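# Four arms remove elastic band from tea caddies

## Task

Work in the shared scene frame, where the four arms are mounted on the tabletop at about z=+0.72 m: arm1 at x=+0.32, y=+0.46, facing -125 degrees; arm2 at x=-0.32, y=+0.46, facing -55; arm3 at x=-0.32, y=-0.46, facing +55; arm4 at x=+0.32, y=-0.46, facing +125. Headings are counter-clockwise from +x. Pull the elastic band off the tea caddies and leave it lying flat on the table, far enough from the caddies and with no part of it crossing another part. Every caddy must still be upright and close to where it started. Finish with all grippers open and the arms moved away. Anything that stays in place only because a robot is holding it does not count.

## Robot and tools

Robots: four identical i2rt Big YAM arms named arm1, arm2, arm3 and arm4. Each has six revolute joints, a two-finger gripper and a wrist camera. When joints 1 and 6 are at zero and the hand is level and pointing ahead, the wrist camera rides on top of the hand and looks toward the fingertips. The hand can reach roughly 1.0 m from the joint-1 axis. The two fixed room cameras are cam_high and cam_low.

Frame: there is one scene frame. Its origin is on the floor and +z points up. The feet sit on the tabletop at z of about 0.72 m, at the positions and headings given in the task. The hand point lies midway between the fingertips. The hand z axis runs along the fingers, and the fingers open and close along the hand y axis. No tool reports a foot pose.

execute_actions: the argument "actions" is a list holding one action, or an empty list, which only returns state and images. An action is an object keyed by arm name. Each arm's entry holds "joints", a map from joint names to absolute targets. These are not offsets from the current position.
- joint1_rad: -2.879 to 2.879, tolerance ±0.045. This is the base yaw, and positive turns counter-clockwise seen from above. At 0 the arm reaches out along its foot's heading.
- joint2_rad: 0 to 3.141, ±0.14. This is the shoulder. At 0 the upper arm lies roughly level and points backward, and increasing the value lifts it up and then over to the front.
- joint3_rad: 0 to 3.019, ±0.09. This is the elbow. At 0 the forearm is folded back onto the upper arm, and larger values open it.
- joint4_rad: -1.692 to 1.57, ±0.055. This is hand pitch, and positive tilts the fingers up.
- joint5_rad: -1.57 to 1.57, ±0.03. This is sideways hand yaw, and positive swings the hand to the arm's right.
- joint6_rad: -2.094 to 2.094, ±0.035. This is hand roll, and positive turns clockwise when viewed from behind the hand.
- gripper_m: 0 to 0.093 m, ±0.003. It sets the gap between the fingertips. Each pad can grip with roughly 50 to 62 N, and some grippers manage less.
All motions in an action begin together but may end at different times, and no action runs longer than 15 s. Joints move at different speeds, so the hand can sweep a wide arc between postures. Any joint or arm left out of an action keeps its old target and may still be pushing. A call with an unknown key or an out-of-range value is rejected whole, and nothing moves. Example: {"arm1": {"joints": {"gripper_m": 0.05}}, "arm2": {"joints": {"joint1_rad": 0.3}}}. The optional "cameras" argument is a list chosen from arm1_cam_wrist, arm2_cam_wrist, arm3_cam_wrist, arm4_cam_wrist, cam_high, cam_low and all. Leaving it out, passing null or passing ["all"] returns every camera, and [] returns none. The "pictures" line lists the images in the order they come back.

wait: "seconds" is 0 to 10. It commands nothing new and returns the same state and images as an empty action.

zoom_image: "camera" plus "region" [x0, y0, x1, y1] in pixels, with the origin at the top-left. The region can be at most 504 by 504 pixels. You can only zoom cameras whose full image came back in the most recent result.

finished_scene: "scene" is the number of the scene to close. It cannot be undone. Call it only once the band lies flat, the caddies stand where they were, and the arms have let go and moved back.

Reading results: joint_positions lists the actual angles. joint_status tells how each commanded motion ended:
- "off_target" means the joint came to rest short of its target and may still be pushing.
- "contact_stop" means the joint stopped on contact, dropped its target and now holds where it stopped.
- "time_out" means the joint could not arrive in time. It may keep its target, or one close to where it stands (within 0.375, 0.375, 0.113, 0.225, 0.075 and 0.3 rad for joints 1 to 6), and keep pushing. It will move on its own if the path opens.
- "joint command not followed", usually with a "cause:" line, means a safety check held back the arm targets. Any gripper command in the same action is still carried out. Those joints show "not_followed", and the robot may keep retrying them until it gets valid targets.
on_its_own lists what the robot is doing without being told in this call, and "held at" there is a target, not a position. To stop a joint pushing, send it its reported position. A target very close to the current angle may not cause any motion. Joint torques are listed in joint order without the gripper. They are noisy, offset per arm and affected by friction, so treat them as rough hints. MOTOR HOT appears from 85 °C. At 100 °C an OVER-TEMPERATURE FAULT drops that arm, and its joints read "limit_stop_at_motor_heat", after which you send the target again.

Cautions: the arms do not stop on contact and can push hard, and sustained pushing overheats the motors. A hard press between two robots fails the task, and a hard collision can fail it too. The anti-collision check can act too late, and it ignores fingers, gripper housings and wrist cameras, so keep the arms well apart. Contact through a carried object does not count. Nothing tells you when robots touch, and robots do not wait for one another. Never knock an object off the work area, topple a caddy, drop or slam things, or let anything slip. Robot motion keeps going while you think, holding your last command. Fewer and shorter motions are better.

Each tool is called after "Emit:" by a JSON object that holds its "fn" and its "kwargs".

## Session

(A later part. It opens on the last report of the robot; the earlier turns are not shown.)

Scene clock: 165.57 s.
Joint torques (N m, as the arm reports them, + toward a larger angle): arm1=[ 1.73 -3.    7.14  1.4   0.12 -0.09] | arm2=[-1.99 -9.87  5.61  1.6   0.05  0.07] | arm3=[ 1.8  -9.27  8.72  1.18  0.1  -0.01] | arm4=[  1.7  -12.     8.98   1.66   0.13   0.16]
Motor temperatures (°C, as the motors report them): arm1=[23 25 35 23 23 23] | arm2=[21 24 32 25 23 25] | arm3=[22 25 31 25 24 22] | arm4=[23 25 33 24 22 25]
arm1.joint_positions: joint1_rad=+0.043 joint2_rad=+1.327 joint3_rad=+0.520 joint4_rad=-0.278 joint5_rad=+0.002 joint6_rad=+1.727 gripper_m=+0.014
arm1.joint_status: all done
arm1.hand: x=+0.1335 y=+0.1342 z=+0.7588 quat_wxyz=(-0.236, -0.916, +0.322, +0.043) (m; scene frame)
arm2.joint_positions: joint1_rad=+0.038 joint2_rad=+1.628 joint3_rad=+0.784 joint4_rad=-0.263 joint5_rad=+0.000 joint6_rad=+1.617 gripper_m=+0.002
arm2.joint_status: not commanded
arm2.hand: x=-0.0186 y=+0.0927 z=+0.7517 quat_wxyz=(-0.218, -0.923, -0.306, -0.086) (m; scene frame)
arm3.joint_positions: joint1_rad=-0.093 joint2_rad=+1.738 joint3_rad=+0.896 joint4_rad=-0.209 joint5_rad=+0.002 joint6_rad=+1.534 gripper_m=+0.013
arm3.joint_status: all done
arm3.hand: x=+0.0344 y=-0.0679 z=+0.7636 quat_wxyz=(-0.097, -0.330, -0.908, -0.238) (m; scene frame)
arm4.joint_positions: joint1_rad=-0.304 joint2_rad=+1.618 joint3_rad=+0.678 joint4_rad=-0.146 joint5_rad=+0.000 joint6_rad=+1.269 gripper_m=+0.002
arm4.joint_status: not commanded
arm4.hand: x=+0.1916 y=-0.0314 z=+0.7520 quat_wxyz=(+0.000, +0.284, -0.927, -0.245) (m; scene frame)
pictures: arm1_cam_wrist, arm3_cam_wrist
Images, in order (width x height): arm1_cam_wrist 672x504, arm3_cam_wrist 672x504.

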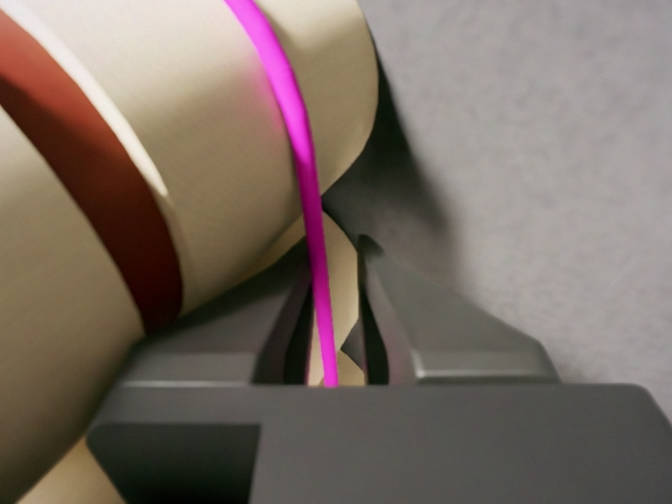

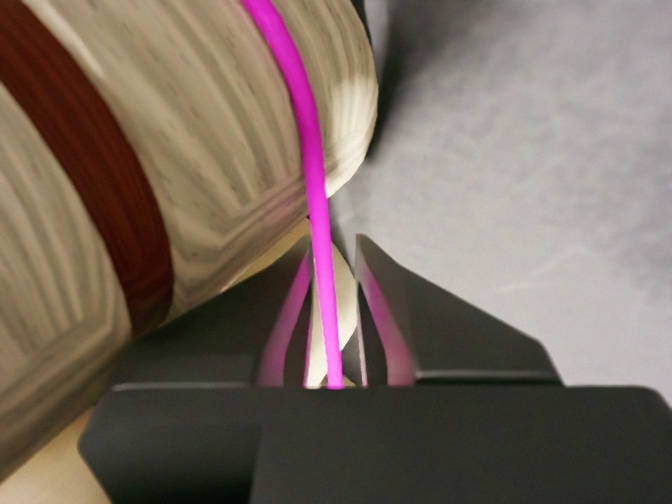

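Emit:
{"fn": "execute_actions", "kwargs": {"actions": [{"arm1":{"joints":{"joint2_rad":1.335,"joint3_rad":0.475,"joint4_rad":-0.18}},"arm3":{"joints":{"joint2_rad":1.755,"joint3_rad":0.845,"joint4_rad":-0.10}}}], "cameras": ["arm1_cam_wrist","arm3_cam_wrist","cam_high","cam_low"]}}

Scene clock: 173.73 s.
Joint torques (N m, as the arm reports them, + toward a larger angle): arm1=[ 1.7  -4.7   4.79  1.62  0.12 -0.07] | arm2=[-1.38 -9.94  5.62  1.54  0.04  0.07] | arm3=[  1.71 -11.37   5.97   1.27   0.08  -0.01] | arm4=[  1.73 -11.97   8.98   1.65   0.14   0.16]
Motor temperatures (°C, as the motors report them): arm1=[23 25 35 23 23 23] | arm2=[21 24 32 25 23 25] | arm3=[22 25 31 25 24 22] | arm4=[23 25 33 24 22 25]
arm1.joint_positions: joint1_rad=+0.043 joint2_rad=+1.325 joint3_rad=+0.492 joint4_rad=-0.193 joint5_rad=+0.002 joint6_rad=+1.726 gripper_m=+0.014
arm1.joint_status: all done
arm1.hand: x=+0.1312 y=+0.1303 z=+0.7590 quat_wxyz=(-0.264, -0.909, +0.318, +0.049) (m; scene frame)
arm2.joint_positions: joint1_rad=+0.038 joint2_rad=+1.628 joint3_rad=+0.784 joint4_rad=-0.263 joint5_rad=+0.000 joint6_rad=+1.617 gripper_m=+0.002
arm2.joint_status: not commanded
arm2.hand: x=-0.0186 y=+0.0927 z=+0.7517 quat_wxyz=(-0.218, -0.923, -0.306, -0.086) (m; scene frame)
arm3.joint_positions: joint1_rad=-0.093 joint2_rad=+1.738 joint3_rad=+0.851 joint4_rad=-0.113 joint5_rad=+0.002 joint6_rad=+1.533 gripper_m=+0.013
arm3.joint_status: all done
arm3.hand: x=+0.0328 y=-0.0696 z=+0.7589 quat_wxyz=(-0.106, -0.328, -0.902, -0.261) (m; scene frame)
arm4.joint_positions: joint1_rad=-0.304 joint2_rad=+1.618 joint3_rad=+0.678 joint4_rad=-0.146 joint5_rad=+0.000 joint6_rad=+1.269 gripper_m=+0.002
arm4.joint_status: not commanded
arm4.hand: x=+0.1916 y=-0.0314 z=+0.7520 quat_wxyz=(+0.000, +0.284, -0.927, -0.245) (m; scene frame)
pictures: arm1_cam_wrist, arm3_cam_wrist, cam_high, cam_low
Images, in order (width x height): arm1_cam_wrist 672x504, arm3_cam_wrist 672x504, cam_high 672x504, cam_low 672x504.

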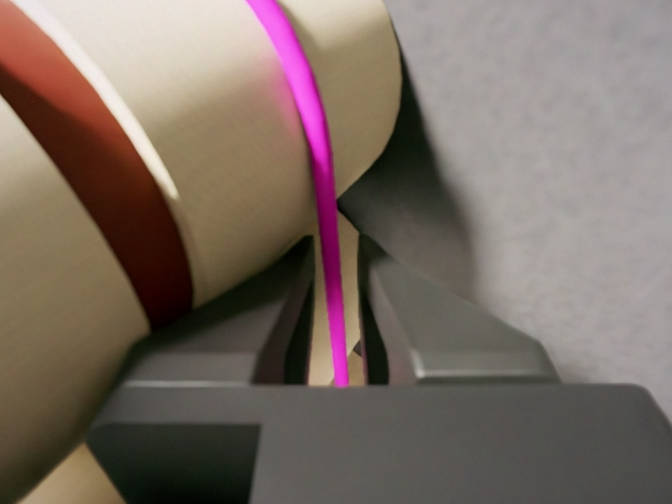

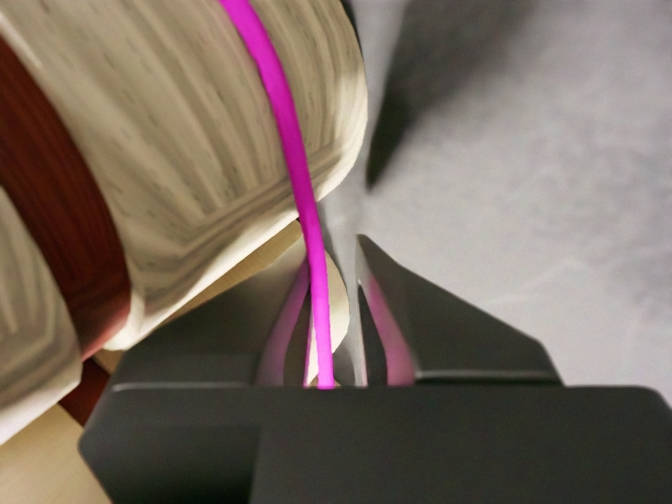

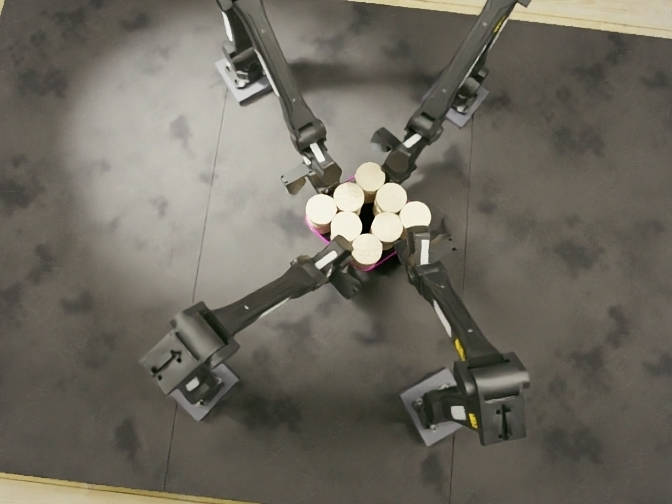

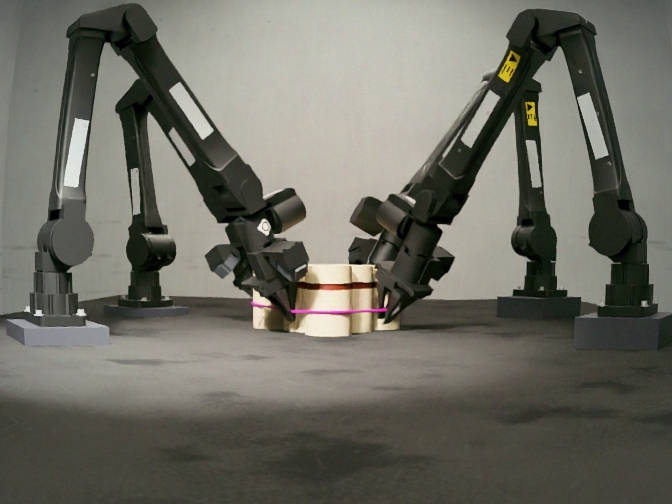

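Free now. Descend a bit further.

Emit:
{"fn": "execute_actions", "kwargs": {"actions": [{"arm1":{"joints":{"joint2_rad":1.375,"joint4_rad":-0.155}},"arm3":{"joints":{"joint2_rad":1.79,"joint4_rad":-0.055}}}], "cameras": ["arm1_cam_wrist","arm3_cam_wrist"]}}

Emit:
{"fn": "execute_actions", "kwargs": {"actions": [{"arm1":{"joints":{"gripper_m":0}},"arm3":{"joints":{"joint4_rad":-0.04,"gripper_m":0}}}], "cameras": ["arm1_cam_wrist","arm3_cam_wrist","cam_high"]}}

Scene clock: 178.53 s.
Joint torques (N m, as the arm reports them, + toward a larger angle): arm1=[ 1.66 -2.23  4.97  1.79  0.12 -0.07] | arm2=[-1.23 -9.88  5.56  1.49  0.03  0.05] | arm3=[  1.81 -11.08   6.08   1.45   0.09  -0.01] | arm4=[  1.74 -12.01   9.     1.66   0.13   0.16]
Motor temperatures (°C, as the motors report them): arm1=[23 25 35 23 23 23] | arm2=[21 24 32 25 23 25] | arm3=[22 25 30 25 24 22] | arm4=[23 25 33 24 22 25]
arm1.joint_positions: joint1_rad=+0.043 joint2_rad=+1.330 joint3_rad=+0.489 joint4_rad=-0.172 joint5_rad=+0.002 joint6_rad=+1.725 gripper_m=+0.014
arm1.joint_status: all done
arm1.hand: x=+0.1302 y=+0.1282 z=+0.7587 quat_wxyz=(-0.270, -0.908, +0.317, +0.050) (m; scene frame)
arm2.joint_positions: joint1_rad=+0.038 joint2_rad=+1.628 joint3_rad=+0.784 joint4_rad=-0.263 joint5_rad=+0.000 joint6_rad=+1.617 gripper_m=+0.002
arm2.joint_status: not commanded
arm2.hand: x=-0.0186 y=+0.0927 z=+0.7517 quat_wxyz=(-0.218, -0.923, -0.306, -0.086) (m; scene frame)
arm3.joint_positions: joint1_rad=-0.093 joint2_rad=+1.764 joint3_rad=+0.849 joint4_rad=-0.071 joint5_rad=+0.002 joint6_rad=+1.533 gripper_m=+0.013
arm3.joint_status: all done
arm3.hand: x=+0.0354 y=-0.0667 z=+0.7508 quat_wxyz=(-0.109, -0.327, -0.900, -0.267) (m; scene frame)
arm4.joint_positions: joint1_rad=-0.304 joint2_rad=+1.618 joint3_rad=+0.678 joint4_rad=-0.146 joint5_rad=+0.000 joint6_rad=+1.269 gripper_m=+0.002
arm4.joint_status: not commanded
arm4.hand: x=+0.1916 y=-0.0314 z=+0.7520 quat_wxyz=(+0.000, +0.284, -0.927, -0.245) (m; scene frame)
pictures: arm1_cam_wrist, arm3_cam_wrist
Images, in order (width x height): arm1_cam_wrist 672x504, arm3_cam_wrist 672x504.

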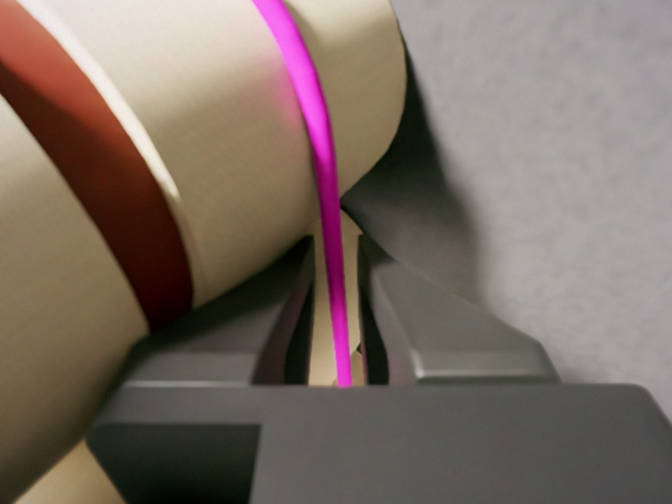

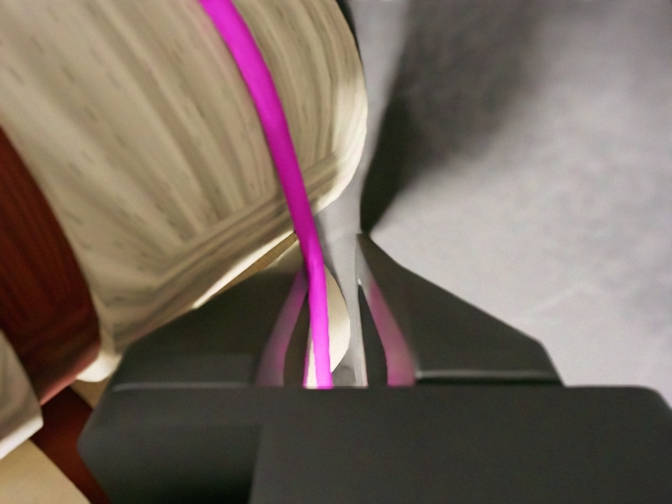

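Scene clock: 179.03 s.
Joint torques (N m, as the arm reports them, + toward a larger angle): arm1=[ 1.57 -2.46  5.    1.65  0.   -0.01] | arm2=[ -1.55 -10.02   5.62   1.53   0.01   0.08] | arm3=[  1.73 -10.78   6.39   1.6    0.09  -0.01] | arm4=[  1.7  -12.     8.99   1.67   0.14   0.15]
Motor temperatures (°C, as the motors report them): arm1=[23 25 35 23 23 23] | arm2=[21 24 32 25 23 25] | arm3=[22 25 30 25 24 22] | arm4=[23 25 33 24 22 25]
arm1.joint_positions: joint1_rad=+0.043 joint2_rad=+1.332 joint3_rad=+0.489 joint4_rad=-0.168 joint5_rad=+0.004 joint6_rad=+1.720 gripper_m=+0.002
arm1.joint_status: all done
arm1.hand: x=+0.1295 y=+0.1277 z=+0.7587 quat_wxyz=(-0.271, -0.908, +0.315, +0.052) (m; scene frame)
arm2.joint_positions: joint1_rad=+0.038 joint2_rad=+1.629 joint3_rad=+0.784 joint4_rad=-0.262 joint5_rad=+0.000 joint6_rad=+1.617 gripper_m=+0.002
arm2.joint_status: not commanded
arm2.hand: x=-0.0184 y=+0.0925 z=+0.7517 quat_wxyz=(-0.219, -0.923, -0.306, -0.086) (m; scene frame)
arm3.joint_positions: joint1_rad=-0.093 joint2_rad=+1.764 joint3_rad=+0.845 joint4_rad=-0.061 joint5_rad=+0.002 joint6_rad=+1.533 gripper_m=+0.001
arm3.joint_status: all done
arm3.hand: x=+0.0352 y=-0.0667 z=+0.7506 quat_wxyz=(-0.110, -0.326, -0.899, -0.270) (m; scene frame)
arm4.joint_positions: joint1_rad=-0.304 joint2_rad=+1.618 joint3_rad=+0.678 joint4_rad=-0.146 joint5_rad=+0.000 joint6_rad=+1.269 gripper_m=+0.002
arm4.joint_status: not commanded
arm4.hand: x=+0.1915 y=-0.0315 z=+0.7520 quat_wxyz=(+0.000, +0.284, -0.927, -0.245) (m; scene frame)
pictures: arm1_cam_wrist, arm3_cam_wrist, cam_high
Images, in order (width x height): arm1_cam_wrist 672x504, arm3_cam_wrist 672x504, cam_high 672x504.

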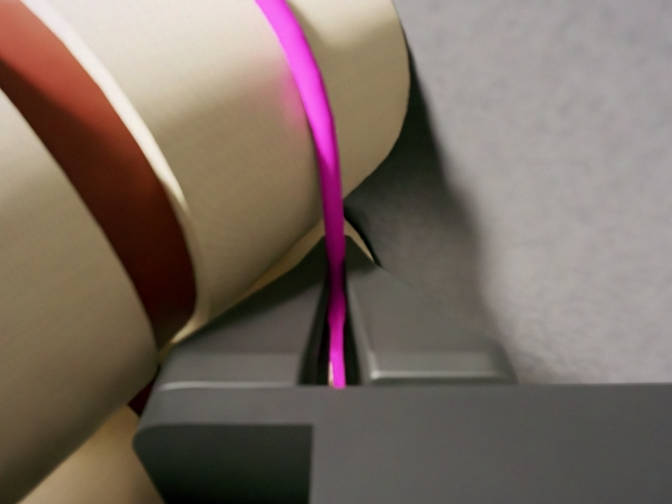

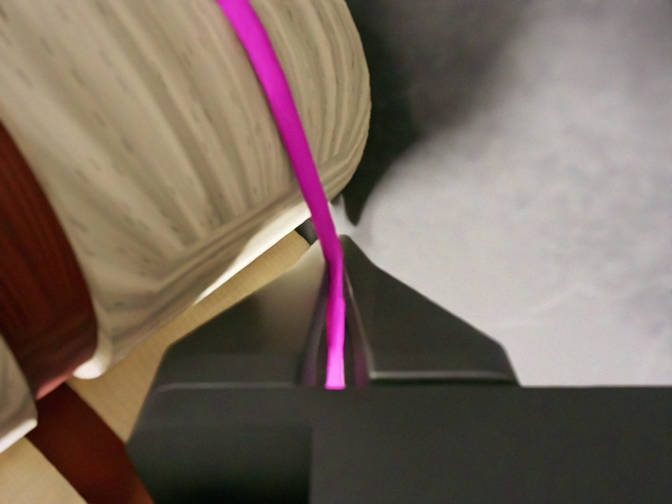

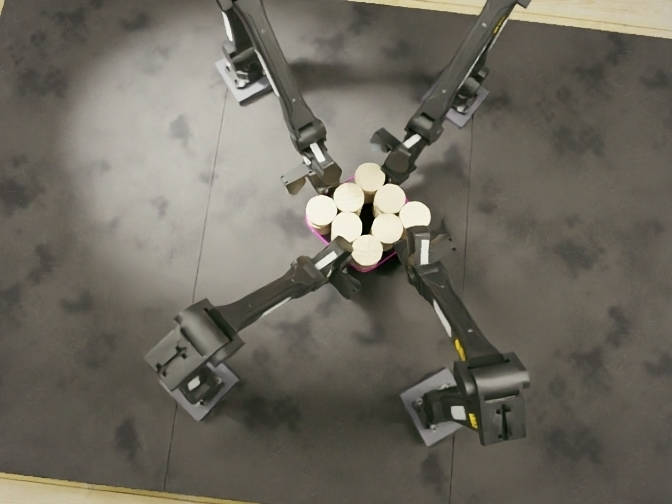

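Emit:
{"fn": "execute_actions", "kwargs": {"actions": [{"arm1":{"joints":{"joint1_rad":-0.03,"joint2_rad":1.17,"joint3_rad":0.385,"joint4_rad":-0.28}},"arm2":{"joints":{"joint1_rad":-0.025,"joint2_rad":1.505,"joint3_rad":0.641,"joint4_rad":-0.17}},"arm3":{"joints":{"joint1_rad":-0.175,"joint2_rad":1.655,"joint3_rad":0.774,"joint4_rad":-0.17}},"arm4":{"joints":{"joint1_rad":-0.39,"joint2_rad":1.525,"joint3_rad":0.583,"joint4_rad":-0.095}}}]}}

Scene clock: 196.57 s.
Joint torques (N m, as the arm reports them, + toward a larger angle): arm1=[ 0.06 -2.59  5.09  0.18  0.26  0.02] | arm2=[-2.72 -9.06  4.21  0.99  0.39  0.09] | arm3=[ -0.53 -11.81   5.3   -0.01   0.34   0.01] | arm4=[ -0.42 -11.1    5.52   1.33   0.82   0.15]
Motor temperatures (°C, as the motors report them): arm1=[23 25 34 23 23 23] | arm2=[21 24 31 25 23 25] | arm3=[22 25 30 25 24 22] | arm4=[23 25 33 24 22 25]
arm1.joint_positions: joint1_rad=-0.018 joint2_rad=+1.158 joint3_rad=+0.404 joint4_rad=-0.245 joint5_rad=-0.001 joint6_rad=+1.717 gripper_m=+0.002
arm1.joint_status: all done
arm1.hand: x=+0.1317 y=+0.1724 z=+0.7742 quat_wxyz=(-0.275, -0.897, +0.340, +0.059) (m; scene frame)
arm2.joint_positions: joint1_rad=-0.004 joint2_rad=+1.503 joint3_rad=+0.659 joint4_rad=-0.165 joint5_rad=-0.011 joint6_rad=+1.617 gripper_m=+0.002
arm2.joint_status: all done
arm2.hand: x=-0.0487 y=+0.1029 z=+0.7714 quat_wxyz=(-0.262, -0.916, -0.284, -0.102) (m; scene frame)
arm3.joint_positions: joint1_rad=-0.160 joint2_rad=+1.656 joint3_rad=+0.792 joint4_rad=-0.143 joint5_rad=-0.005 joint6_rad=+1.531 gripper_m=+0.001
arm3.joint_status: all done
arm3.hand: x=+0.0398 y=-0.1108 z=+0.7732 quat_wxyz=(-0.111, -0.356, -0.892, -0.255) (m; scene frame)
arm4.joint_positions: joint1_rad=-0.371 joint2_rad=+1.526 joint3_rad=+0.595 joint4_rad=-0.097 joint5_rad=-0.015 joint6_rad=+1.269 gripper_m=+0.002
arm4.joint_status: all done
arm4.hand: x=+0.2225 y=-0.0435 z=+0.7671 quat_wxyz=(-0.002, +0.252, -0.928, -0.273) (m; scene frame)
pictures: arm1_cam_wrist, arm2_cam_wrist, arm3_cam_wrist, arm4_cam_wrist, cam_high, cam_low
Images, in order (width x height): arm1_cam_wrist 672x504, arm2_cam_wrist 672x504, arm3_cam_wrist 672x504, arm4_cam_wrist 672x504, cam_high 672x504, cam_low 672x504.

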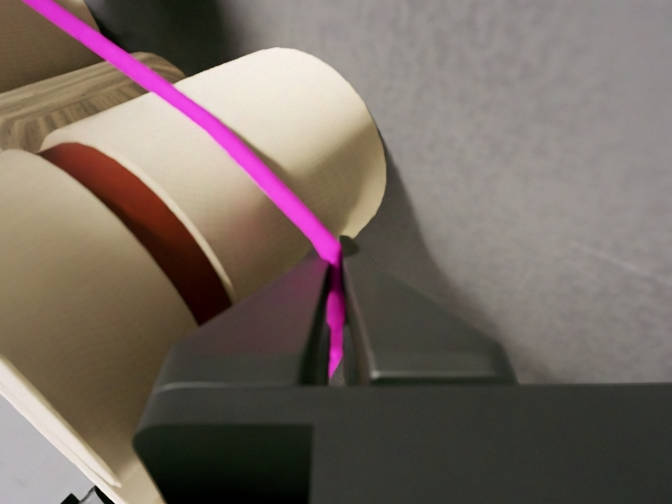

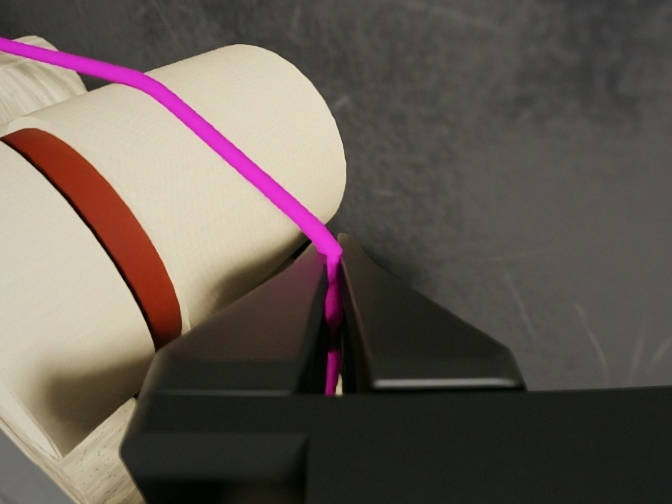

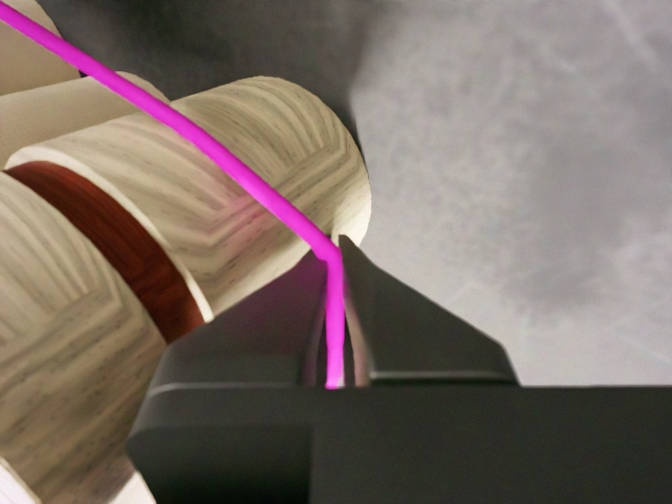

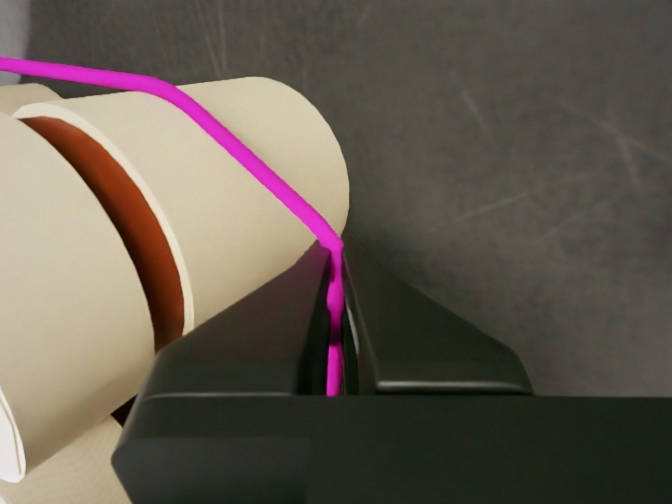

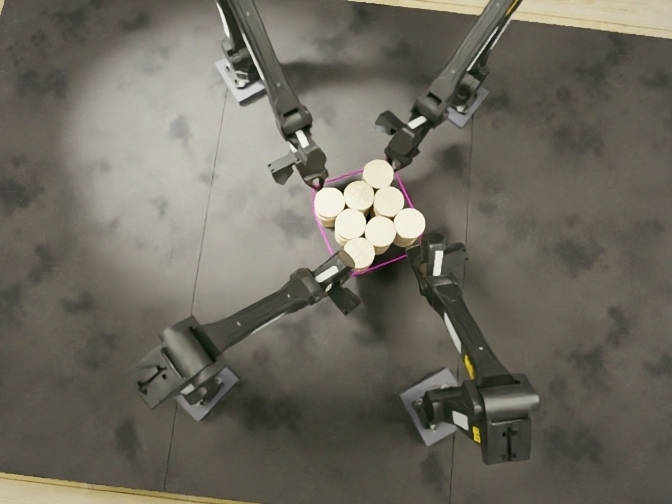

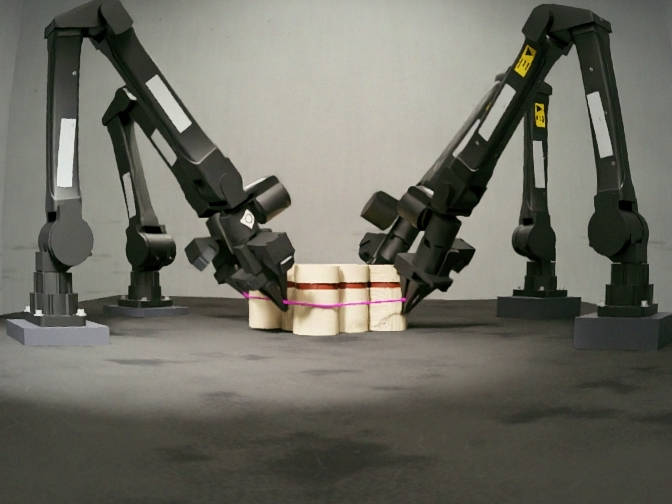

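Emit:
{"fn": "execute_actions", "kwargs": {"actions": [{"arm1":{"joints":{"joint1_rad":-0.18,"joint2_rad":1.085,"joint3_rad":0.325,"joint4_rad":-0.35}},"arm2":{"joints":{"joint1_rad":-0.21,"joint2_rad":1.54,"joint3_rad":0.70,"joint4_rad":-0.22}},"arm3":{"joints":{"joint1_rad":-0.285,"joint2_rad":1.63,"joint3_rad":0.725,"joint4_rad":-0.19}},"arm4":{"joints":{"joint1_rad":-0.55,"joint2_rad":1.607,"joint3_rad":0.735,"joint4_rad":-0.16}}}]}}

Scene clock: 212.27 s.
Joint torques (N m, as the arm reports them, + toward a larger angle): arm1=[-1.16 -1.61  3.62 -0.66  0.96  0.03] | arm2=[-6.27 -8.76  5.38 -0.08  1.64  0.07] | arm3=[ -2.48 -11.51   2.63  -0.64   1.01   0.16] | arm4=[ -4.39 -12.95   9.86   0.94   2.52   0.16]
Motor temperatures (°C, as the motors report them): arm1=[23 25 33 23 23 23] | arm2=[21 24 31 25 23 25] | arm3=[22 25 29 25 24 22] | arm4=[23 25 32 24 23 25]
arm1.joint_positions: joint1_rad=-0.152 joint2_rad=+1.070 joint3_rad=+0.370 joint4_rad=-0.286 joint5_rad=-0.016 joint6_rad=+1.715 gripper_m=+0.002
arm1.joint_status: joint4_rad time_out (moved -0.041 of -0.105); the others done
arm1.on_its_own: joint4_rad reads -0.286 and still pushes toward -0.350 since a time_out
arm1.hand: x=+0.1077 y=+0.2108 z=+0.7817 quat_wxyz=(-0.278, -0.872, +0.396, +0.073) (m; scene frame)
arm2.joint_positions: joint1_rad=-0.128 joint2_rad=+1.527 joint3_rad=+0.701 joint4_rad=-0.184 joint5_rad=-0.047 joint6_rad=+1.617 gripper_m=+0.002
arm2.joint_status: joint1_rad time_out (moved -0.124 of -0.206); the others done
arm2.on_its_own: joint1_rad reads -0.128 and still pushes toward -0.210 since a time_out
arm2.hand: x=-0.0827 y=+0.0633 z=+0.7746 quat_wxyz=(-0.262, -0.931, -0.232, -0.103) (m; scene frame)
arm3.joint_positions: joint1_rad=-0.249 joint2_rad=+1.634 joint3_rad=+0.777 joint4_rad=-0.144 joint5_rad=-0.023 joint6_rad=+1.517 gripper_m=+0.001
arm3.joint_status: all done
arm3.hand: x=+0.0633 y=-0.1448 z=+0.7774 quat_wxyz=(-0.118, -0.387, -0.878, -0.255) (m; scene frame)
arm4.joint_positions: joint1_rad=-0.476 joint2_rad=+1.606 joint3_rad=+0.702 joint4_rad=-0.153 joint5_rad=-0.050 joint6_rad=+1.269 gripper_m=+0.002
arm4.joint_status: joint1_rad time_out (moved -0.106 of -0.179); the others done
arm4.on_its_own: joint1_rad reads -0.476 and still pushes toward -0.550 since a time_out
arm4.hand: x=+0.2569 y=-0.0043 z=+0.7649 quat_wxyz=(+0.002, +0.208, -0.943, -0.260) (m; scene frame)
pictures: arm1_cam_wrist, arm2_cam_wrist, arm3_cam_wrist, arm4_cam_wrist, cam_high, cam_low
Images, in order (width x height): arm1_cam_wrist 672x504, arm2_cam_wrist 672x504, arm3_cam_wrist 672x504, arm4_cam_wrist 672x504, cam_high 672x504, cam_low 672x504.

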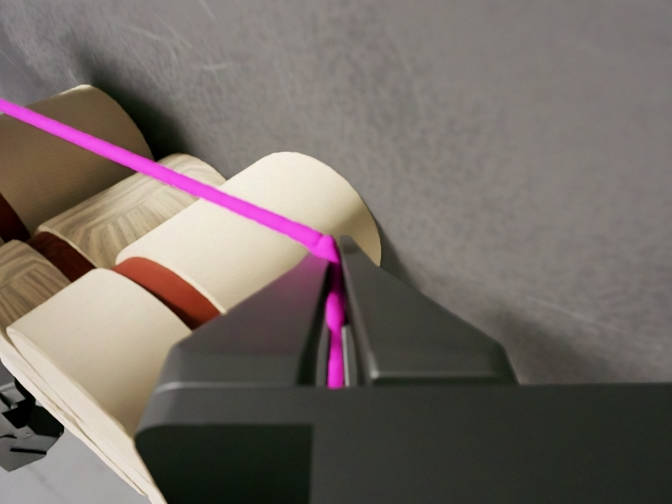

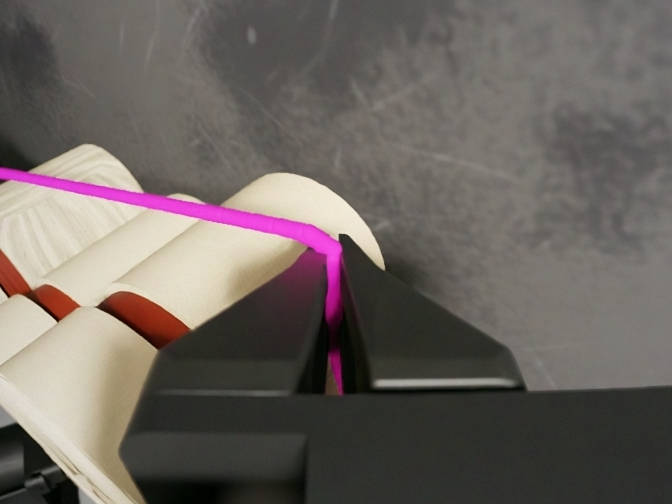

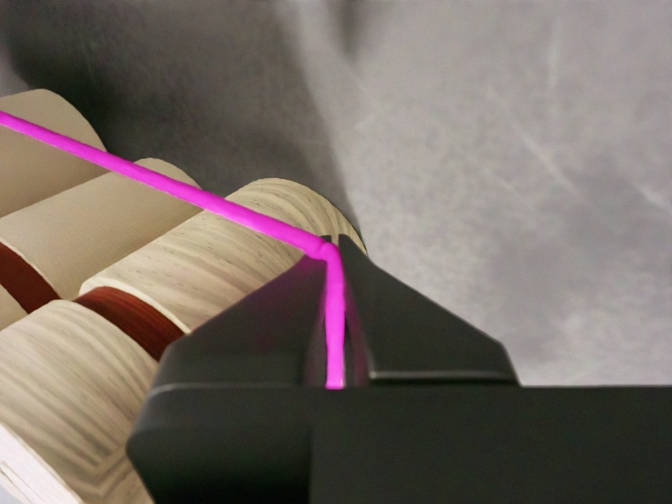

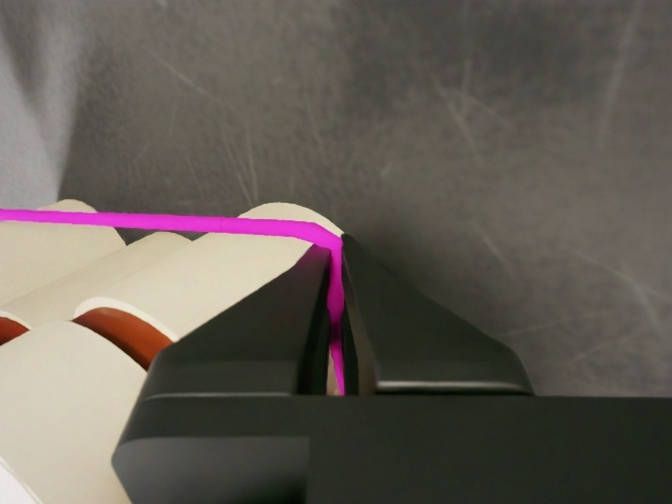

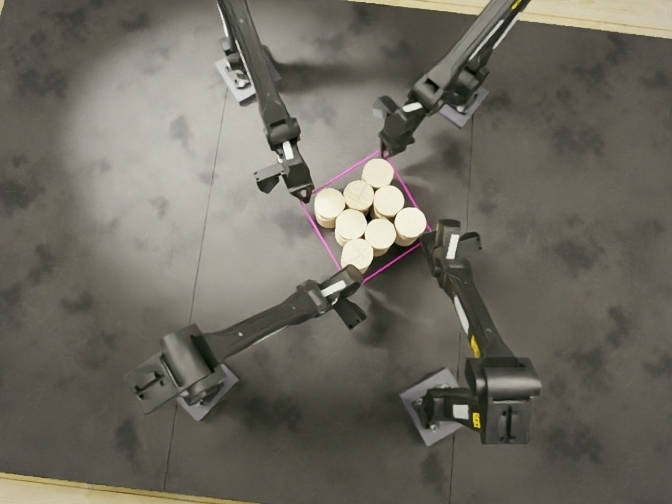

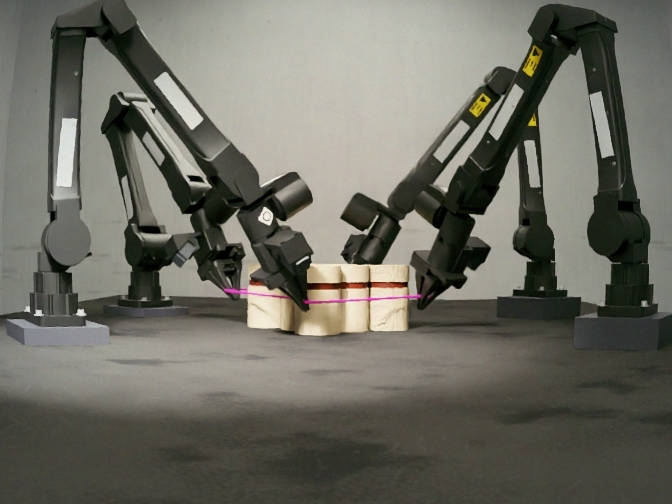

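Emit:
{"fn": "zoom_image", "kwargs": {"camera": "cam_high", "region": [280,130,460,310]}}

Region (280, 130, 460, 310) of cam_high's 672x504 image, scaled by 2.800, with more detail than that image has.

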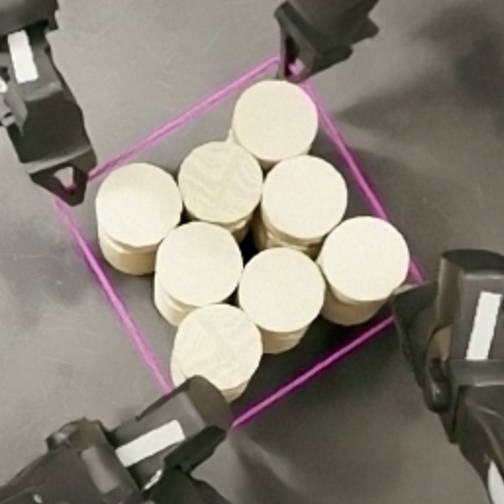

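Emit:
{"fn": "execute_actions", "kwargs": {"actions": [{"arm1":{"joints":{"joint2_rad":1.0,"joint3_rad":0.43,"joint4_rad":-0.50}},"arm2":{"joints":{"joint1_rad":-0.23,"joint2_rad":1.45,"joint3_rad":0.76,"joint4_rad":-0.36}},"arm3":{"joints":{"joint2_rad":1.54,"joint3_rad":0.795,"joint4_rad":-0.33}},"arm4":{"joints":{"joint1_rad":-0.56,"joint2_rad":1.51,"joint3_rad":0.785,"joint4_rad":-0.30}}}], "cameras": ["cam_high","cam_low","arm2_cam_wrist","arm4_cam_wrist"]}}

Scene clock: 231.83 s.
Joint torques (N m, as the arm reports them, + toward a larger angle): arm1=[-1.25 -1.73  5.63 -0.88  0.96  0.04] | arm2=[-7.1  -8.19  6.4  -0.15  1.65  0.1 ] | arm3=[ -2.4  -10.58   4.93  -1.03   1.02   0.16] | arm4=[ -4.93 -11.42  11.4    1.05   2.51   0.15]
Motor temperatures (°C, as the motors report them): arm1=[23 25 33 23 24 23] | arm2=[22 24 31 25 26 25] | arm3=[22 25 29 25 25 22] | arm4=[23 25 33 24 26 25]
arm1.joint_positions: joint1_rad=-0.152 joint2_rad=+0.989 joint3_rad=+0.458 joint4_rad=-0.429 joint5_rad=-0.016 joint6_rad=+1.715 gripper_m=+0.002
arm1.joint_status: joint4_rad time_out (moved -0.142 of -0.214); the others done
arm1.on_its_own: joint4_rad reads -0.429 and still pushes toward -0.500 since a time_out
arm1.hand: x=+0.0987 y=+0.2003 z=+0.8271 quat_wxyz=(-0.290, -0.869, +0.394, +0.076) (m; scene frame)
arm2.joint_positions: joint1_rad=-0.137 joint2_rad=+1.440 joint3_rad=+0.757 joint4_rad=-0.325 joint5_rad=-0.047 joint6_rad=+1.617 gripper_m=+0.002
arm2.joint_status: joint1_rad time_out (moved -0.009 of -0.102); the others done
arm2.on_its_own: joint1_rad reads -0.137 and still pushes toward -0.230 since a time_out
arm2.hand: x=-0.0843 y=+0.0574 z=+0.8180 quat_wxyz=(-0.264, -0.932, -0.228, -0.102) (m; scene frame)
arm3.joint_positions: joint1_rad=-0.249 joint2_rad=+1.536 joint3_rad=+0.831 joint4_rad=-0.272 joint5_rad=-0.023 joint6_rad=+1.517 gripper_m=+0.001
arm3.joint_status: joint4_rad time_out (moved -0.128 of -0.186); the others done
arm3.on_its_own: joint4_rad reads -0.272 and still pushes toward -0.330 since a time_out
arm3.hand: x=+0.0702 y=-0.1392 z=+0.8293 quat_wxyz=(-0.123, -0.385, -0.875, -0.266) (m; scene frame)
arm4.joint_positions: joint1_rad=-0.479 joint2_rad=+1.498 joint3_rad=+0.747 joint4_rad=-0.295 joint5_rad=-0.050 joint6_rad=+1.269 gripper_m=+0.002
arm4.joint_status: joint1_rad time_out (moved -0.003 of -0.084); the others done
arm4.on_its_own: joint1_rad reads -0.479 and still pushes toward -0.560 since a time_out
arm4.hand: x=+0.2578 y=-0.0002 z=+0.8125 quat_wxyz=(+0.001, +0.207, -0.942, -0.265) (m; scene frame)
pictures: arm2_cam_wrist, arm4_cam_wrist, cam_high, cam_low
Images, in order (width x height): arm2_cam_wrist 672x504, arm4_cam_wrist 672x504, cam_high 672x504, cam_low 672x504.

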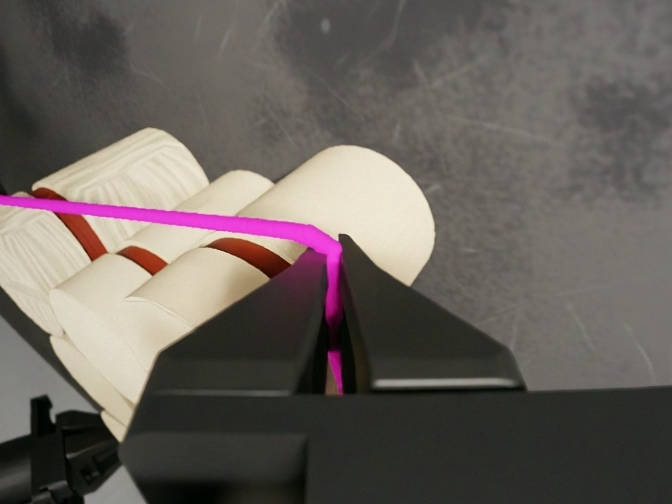

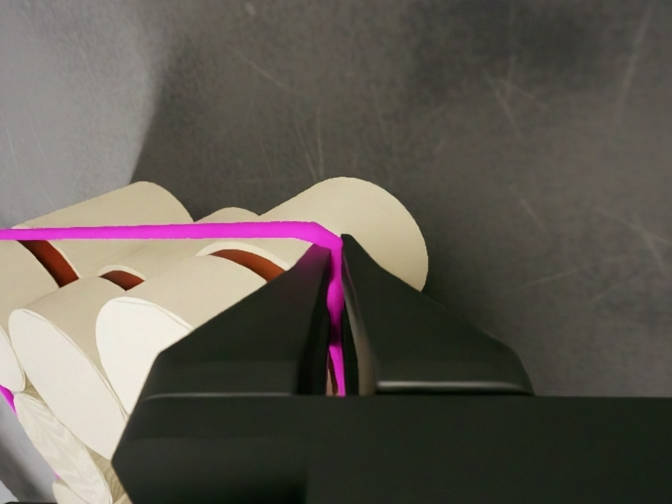

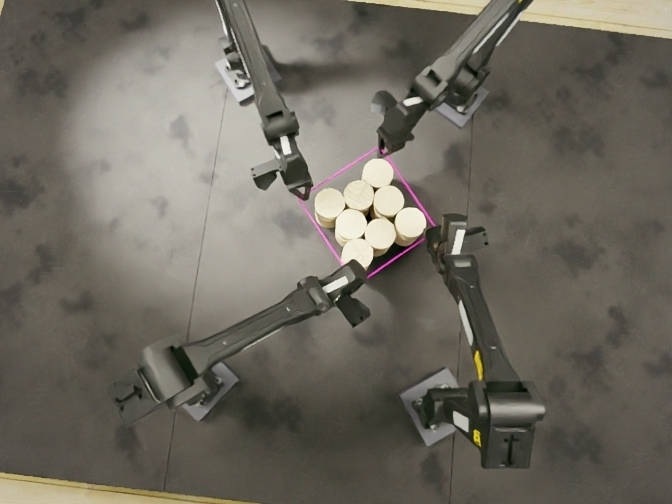

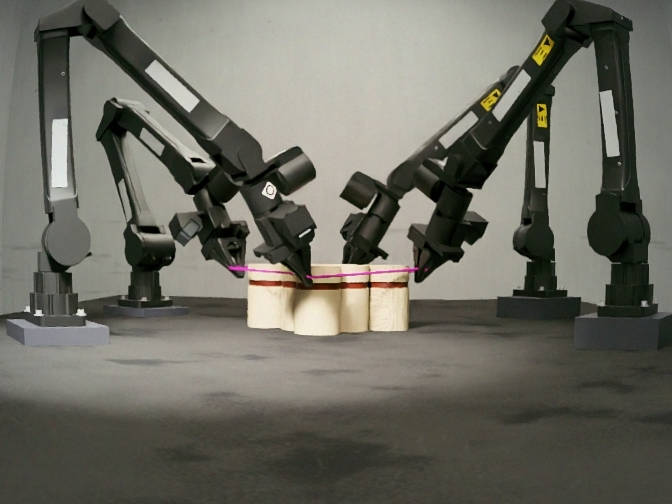

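Clear; continue lifting.

Emit:
{"fn": "execute_actions", "kwargs": {"actions": [{"arm1":{"joints":{"joint2_rad":0.90,"joint3_rad":0.50,"joint4_rad":-0.68}},"arm2":{"joints":{"joint1_rad":-0.19,"joint2_rad":1.36,"joint3_rad":0.82,"joint4_rad":-0.50}},"arm3":{"joints":{"joint2_rad":1.45,"joint3_rad":0.84,"joint4_rad":-0.47}},"arm4":{"joints":{"joint1_rad":-0.53,"joint2_rad":1.42,"joint3_rad":0.85,"joint4_rad":-0.44}}}], "cameras": ["cam_high","cam_low"]}}

Scene clock: 237.87 s.
Joint torques (N m, as the arm reports them, + toward a larger angle): arm1=[-1.19 -1.32  6.73 -1.23  0.96  0.03] | arm2=[-4.37 -8.38  7.54 -0.08  1.62  0.07] | arm3=[ -2.51 -10.42   6.09  -1.2    1.02   0.17] | arm4=[ -2.91 -11.12  13.06   1.11   2.52   0.16]
Motor temperatures (°C, as the motors report them): arm1=[23 25 33 23 24 23] | arm2=[22 24 32 25 27 25] | arm3=[22 25 29 25 25 22] | arm4=[23 25 34 24 26 25]
arm1.joint_positions: joint1_rad=-0.152 joint2_rad=+0.893 joint3_rad=+0.520 joint4_rad=-0.598 joint5_rad=-0.016 joint6_rad=+1.715 gripper_m=+0.002
arm1.joint_status: joint4_rad time_out (moved -0.170 of -0.251); the others done
arm1.on_its_own: joint4_rad reads -0.598 and still pushes toward -0.680 since a time_out
arm1.hand: x=+0.1048 y=+0.2074 z=+0.8636 quat_wxyz=(-0.285, -0.870, +0.395, +0.075) (m; scene frame)
arm2.joint_positions: joint1_rad=-0.136 joint2_rad=+1.353 joint3_rad=+0.810 joint4_rad=-0.465 joint5_rad=-0.047 joint6_rad=+1.617 gripper_m=+0.002
arm2.joint_status: joint1_rad time_out (moved +0.001 of -0.053); the others done
arm2.on_its_own: joint1_rad reads -0.136 and still pushes toward -0.190 since a time_out
arm2.hand: x=-0.0857 y=+0.0601 z=+0.8618 quat_wxyz=(-0.264, -0.932, -0.228, -0.102) (m; scene frame)
arm3.joint_positions: joint1_rad=-0.249 joint2_rad=+1.452 joint3_rad=+0.871 joint4_rad=-0.406 joint5_rad=-0.023 joint6_rad=+1.517 gripper_m=+0.001
arm3.joint_status: joint4_rad time_out (moved -0.134 of -0.198); the others done
arm3.on_its_own: joint4_rad reads -0.406 and still pushes toward -0.470 since a time_out
arm3.hand: x=+0.0656 y=-0.1430 z=+0.8689 quat_wxyz=(-0.121, -0.386, -0.877, -0.261) (m; scene frame)
arm4.joint_positions: joint1_rad=-0.476 joint2_rad=+1.412 joint3_rad=+0.804 joint4_rad=-0.437 joint5_rad=-0.050 joint6_rad=+1.269 gripper_m=+0.002
arm4.joint_status: joint1_rad time_out (moved +0.003 of -0.051); the others done
arm4.on_its_own: joint1_rad reads -0.476 and still pushes toward -0.530 since a time_out
arm4.hand: x=+0.2566 y=+0.0006 z=+0.8571 quat_wxyz=(+0.001, +0.208, -0.941, -0.266) (m; scene frame)
pictures: cam_high, cam_low
Images, in order (width x height): cam_high 672x504, cam_low 672x504.

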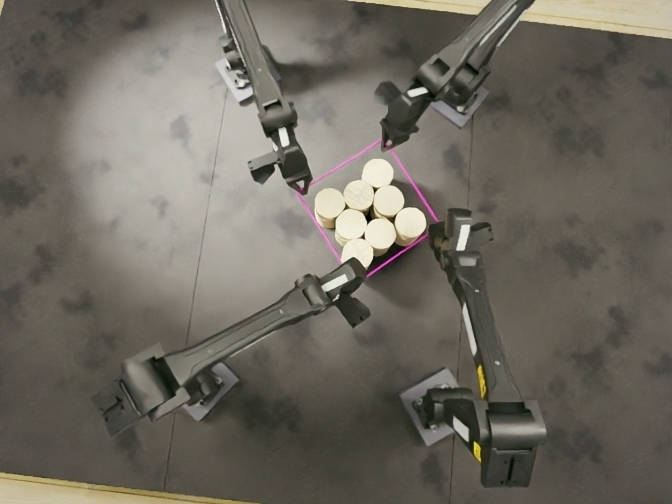

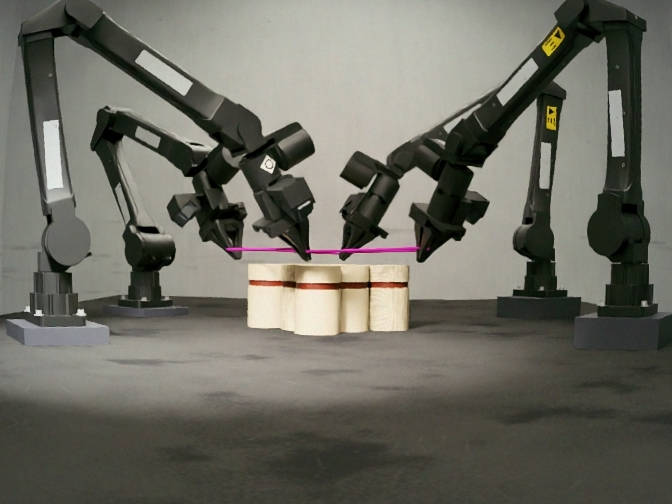

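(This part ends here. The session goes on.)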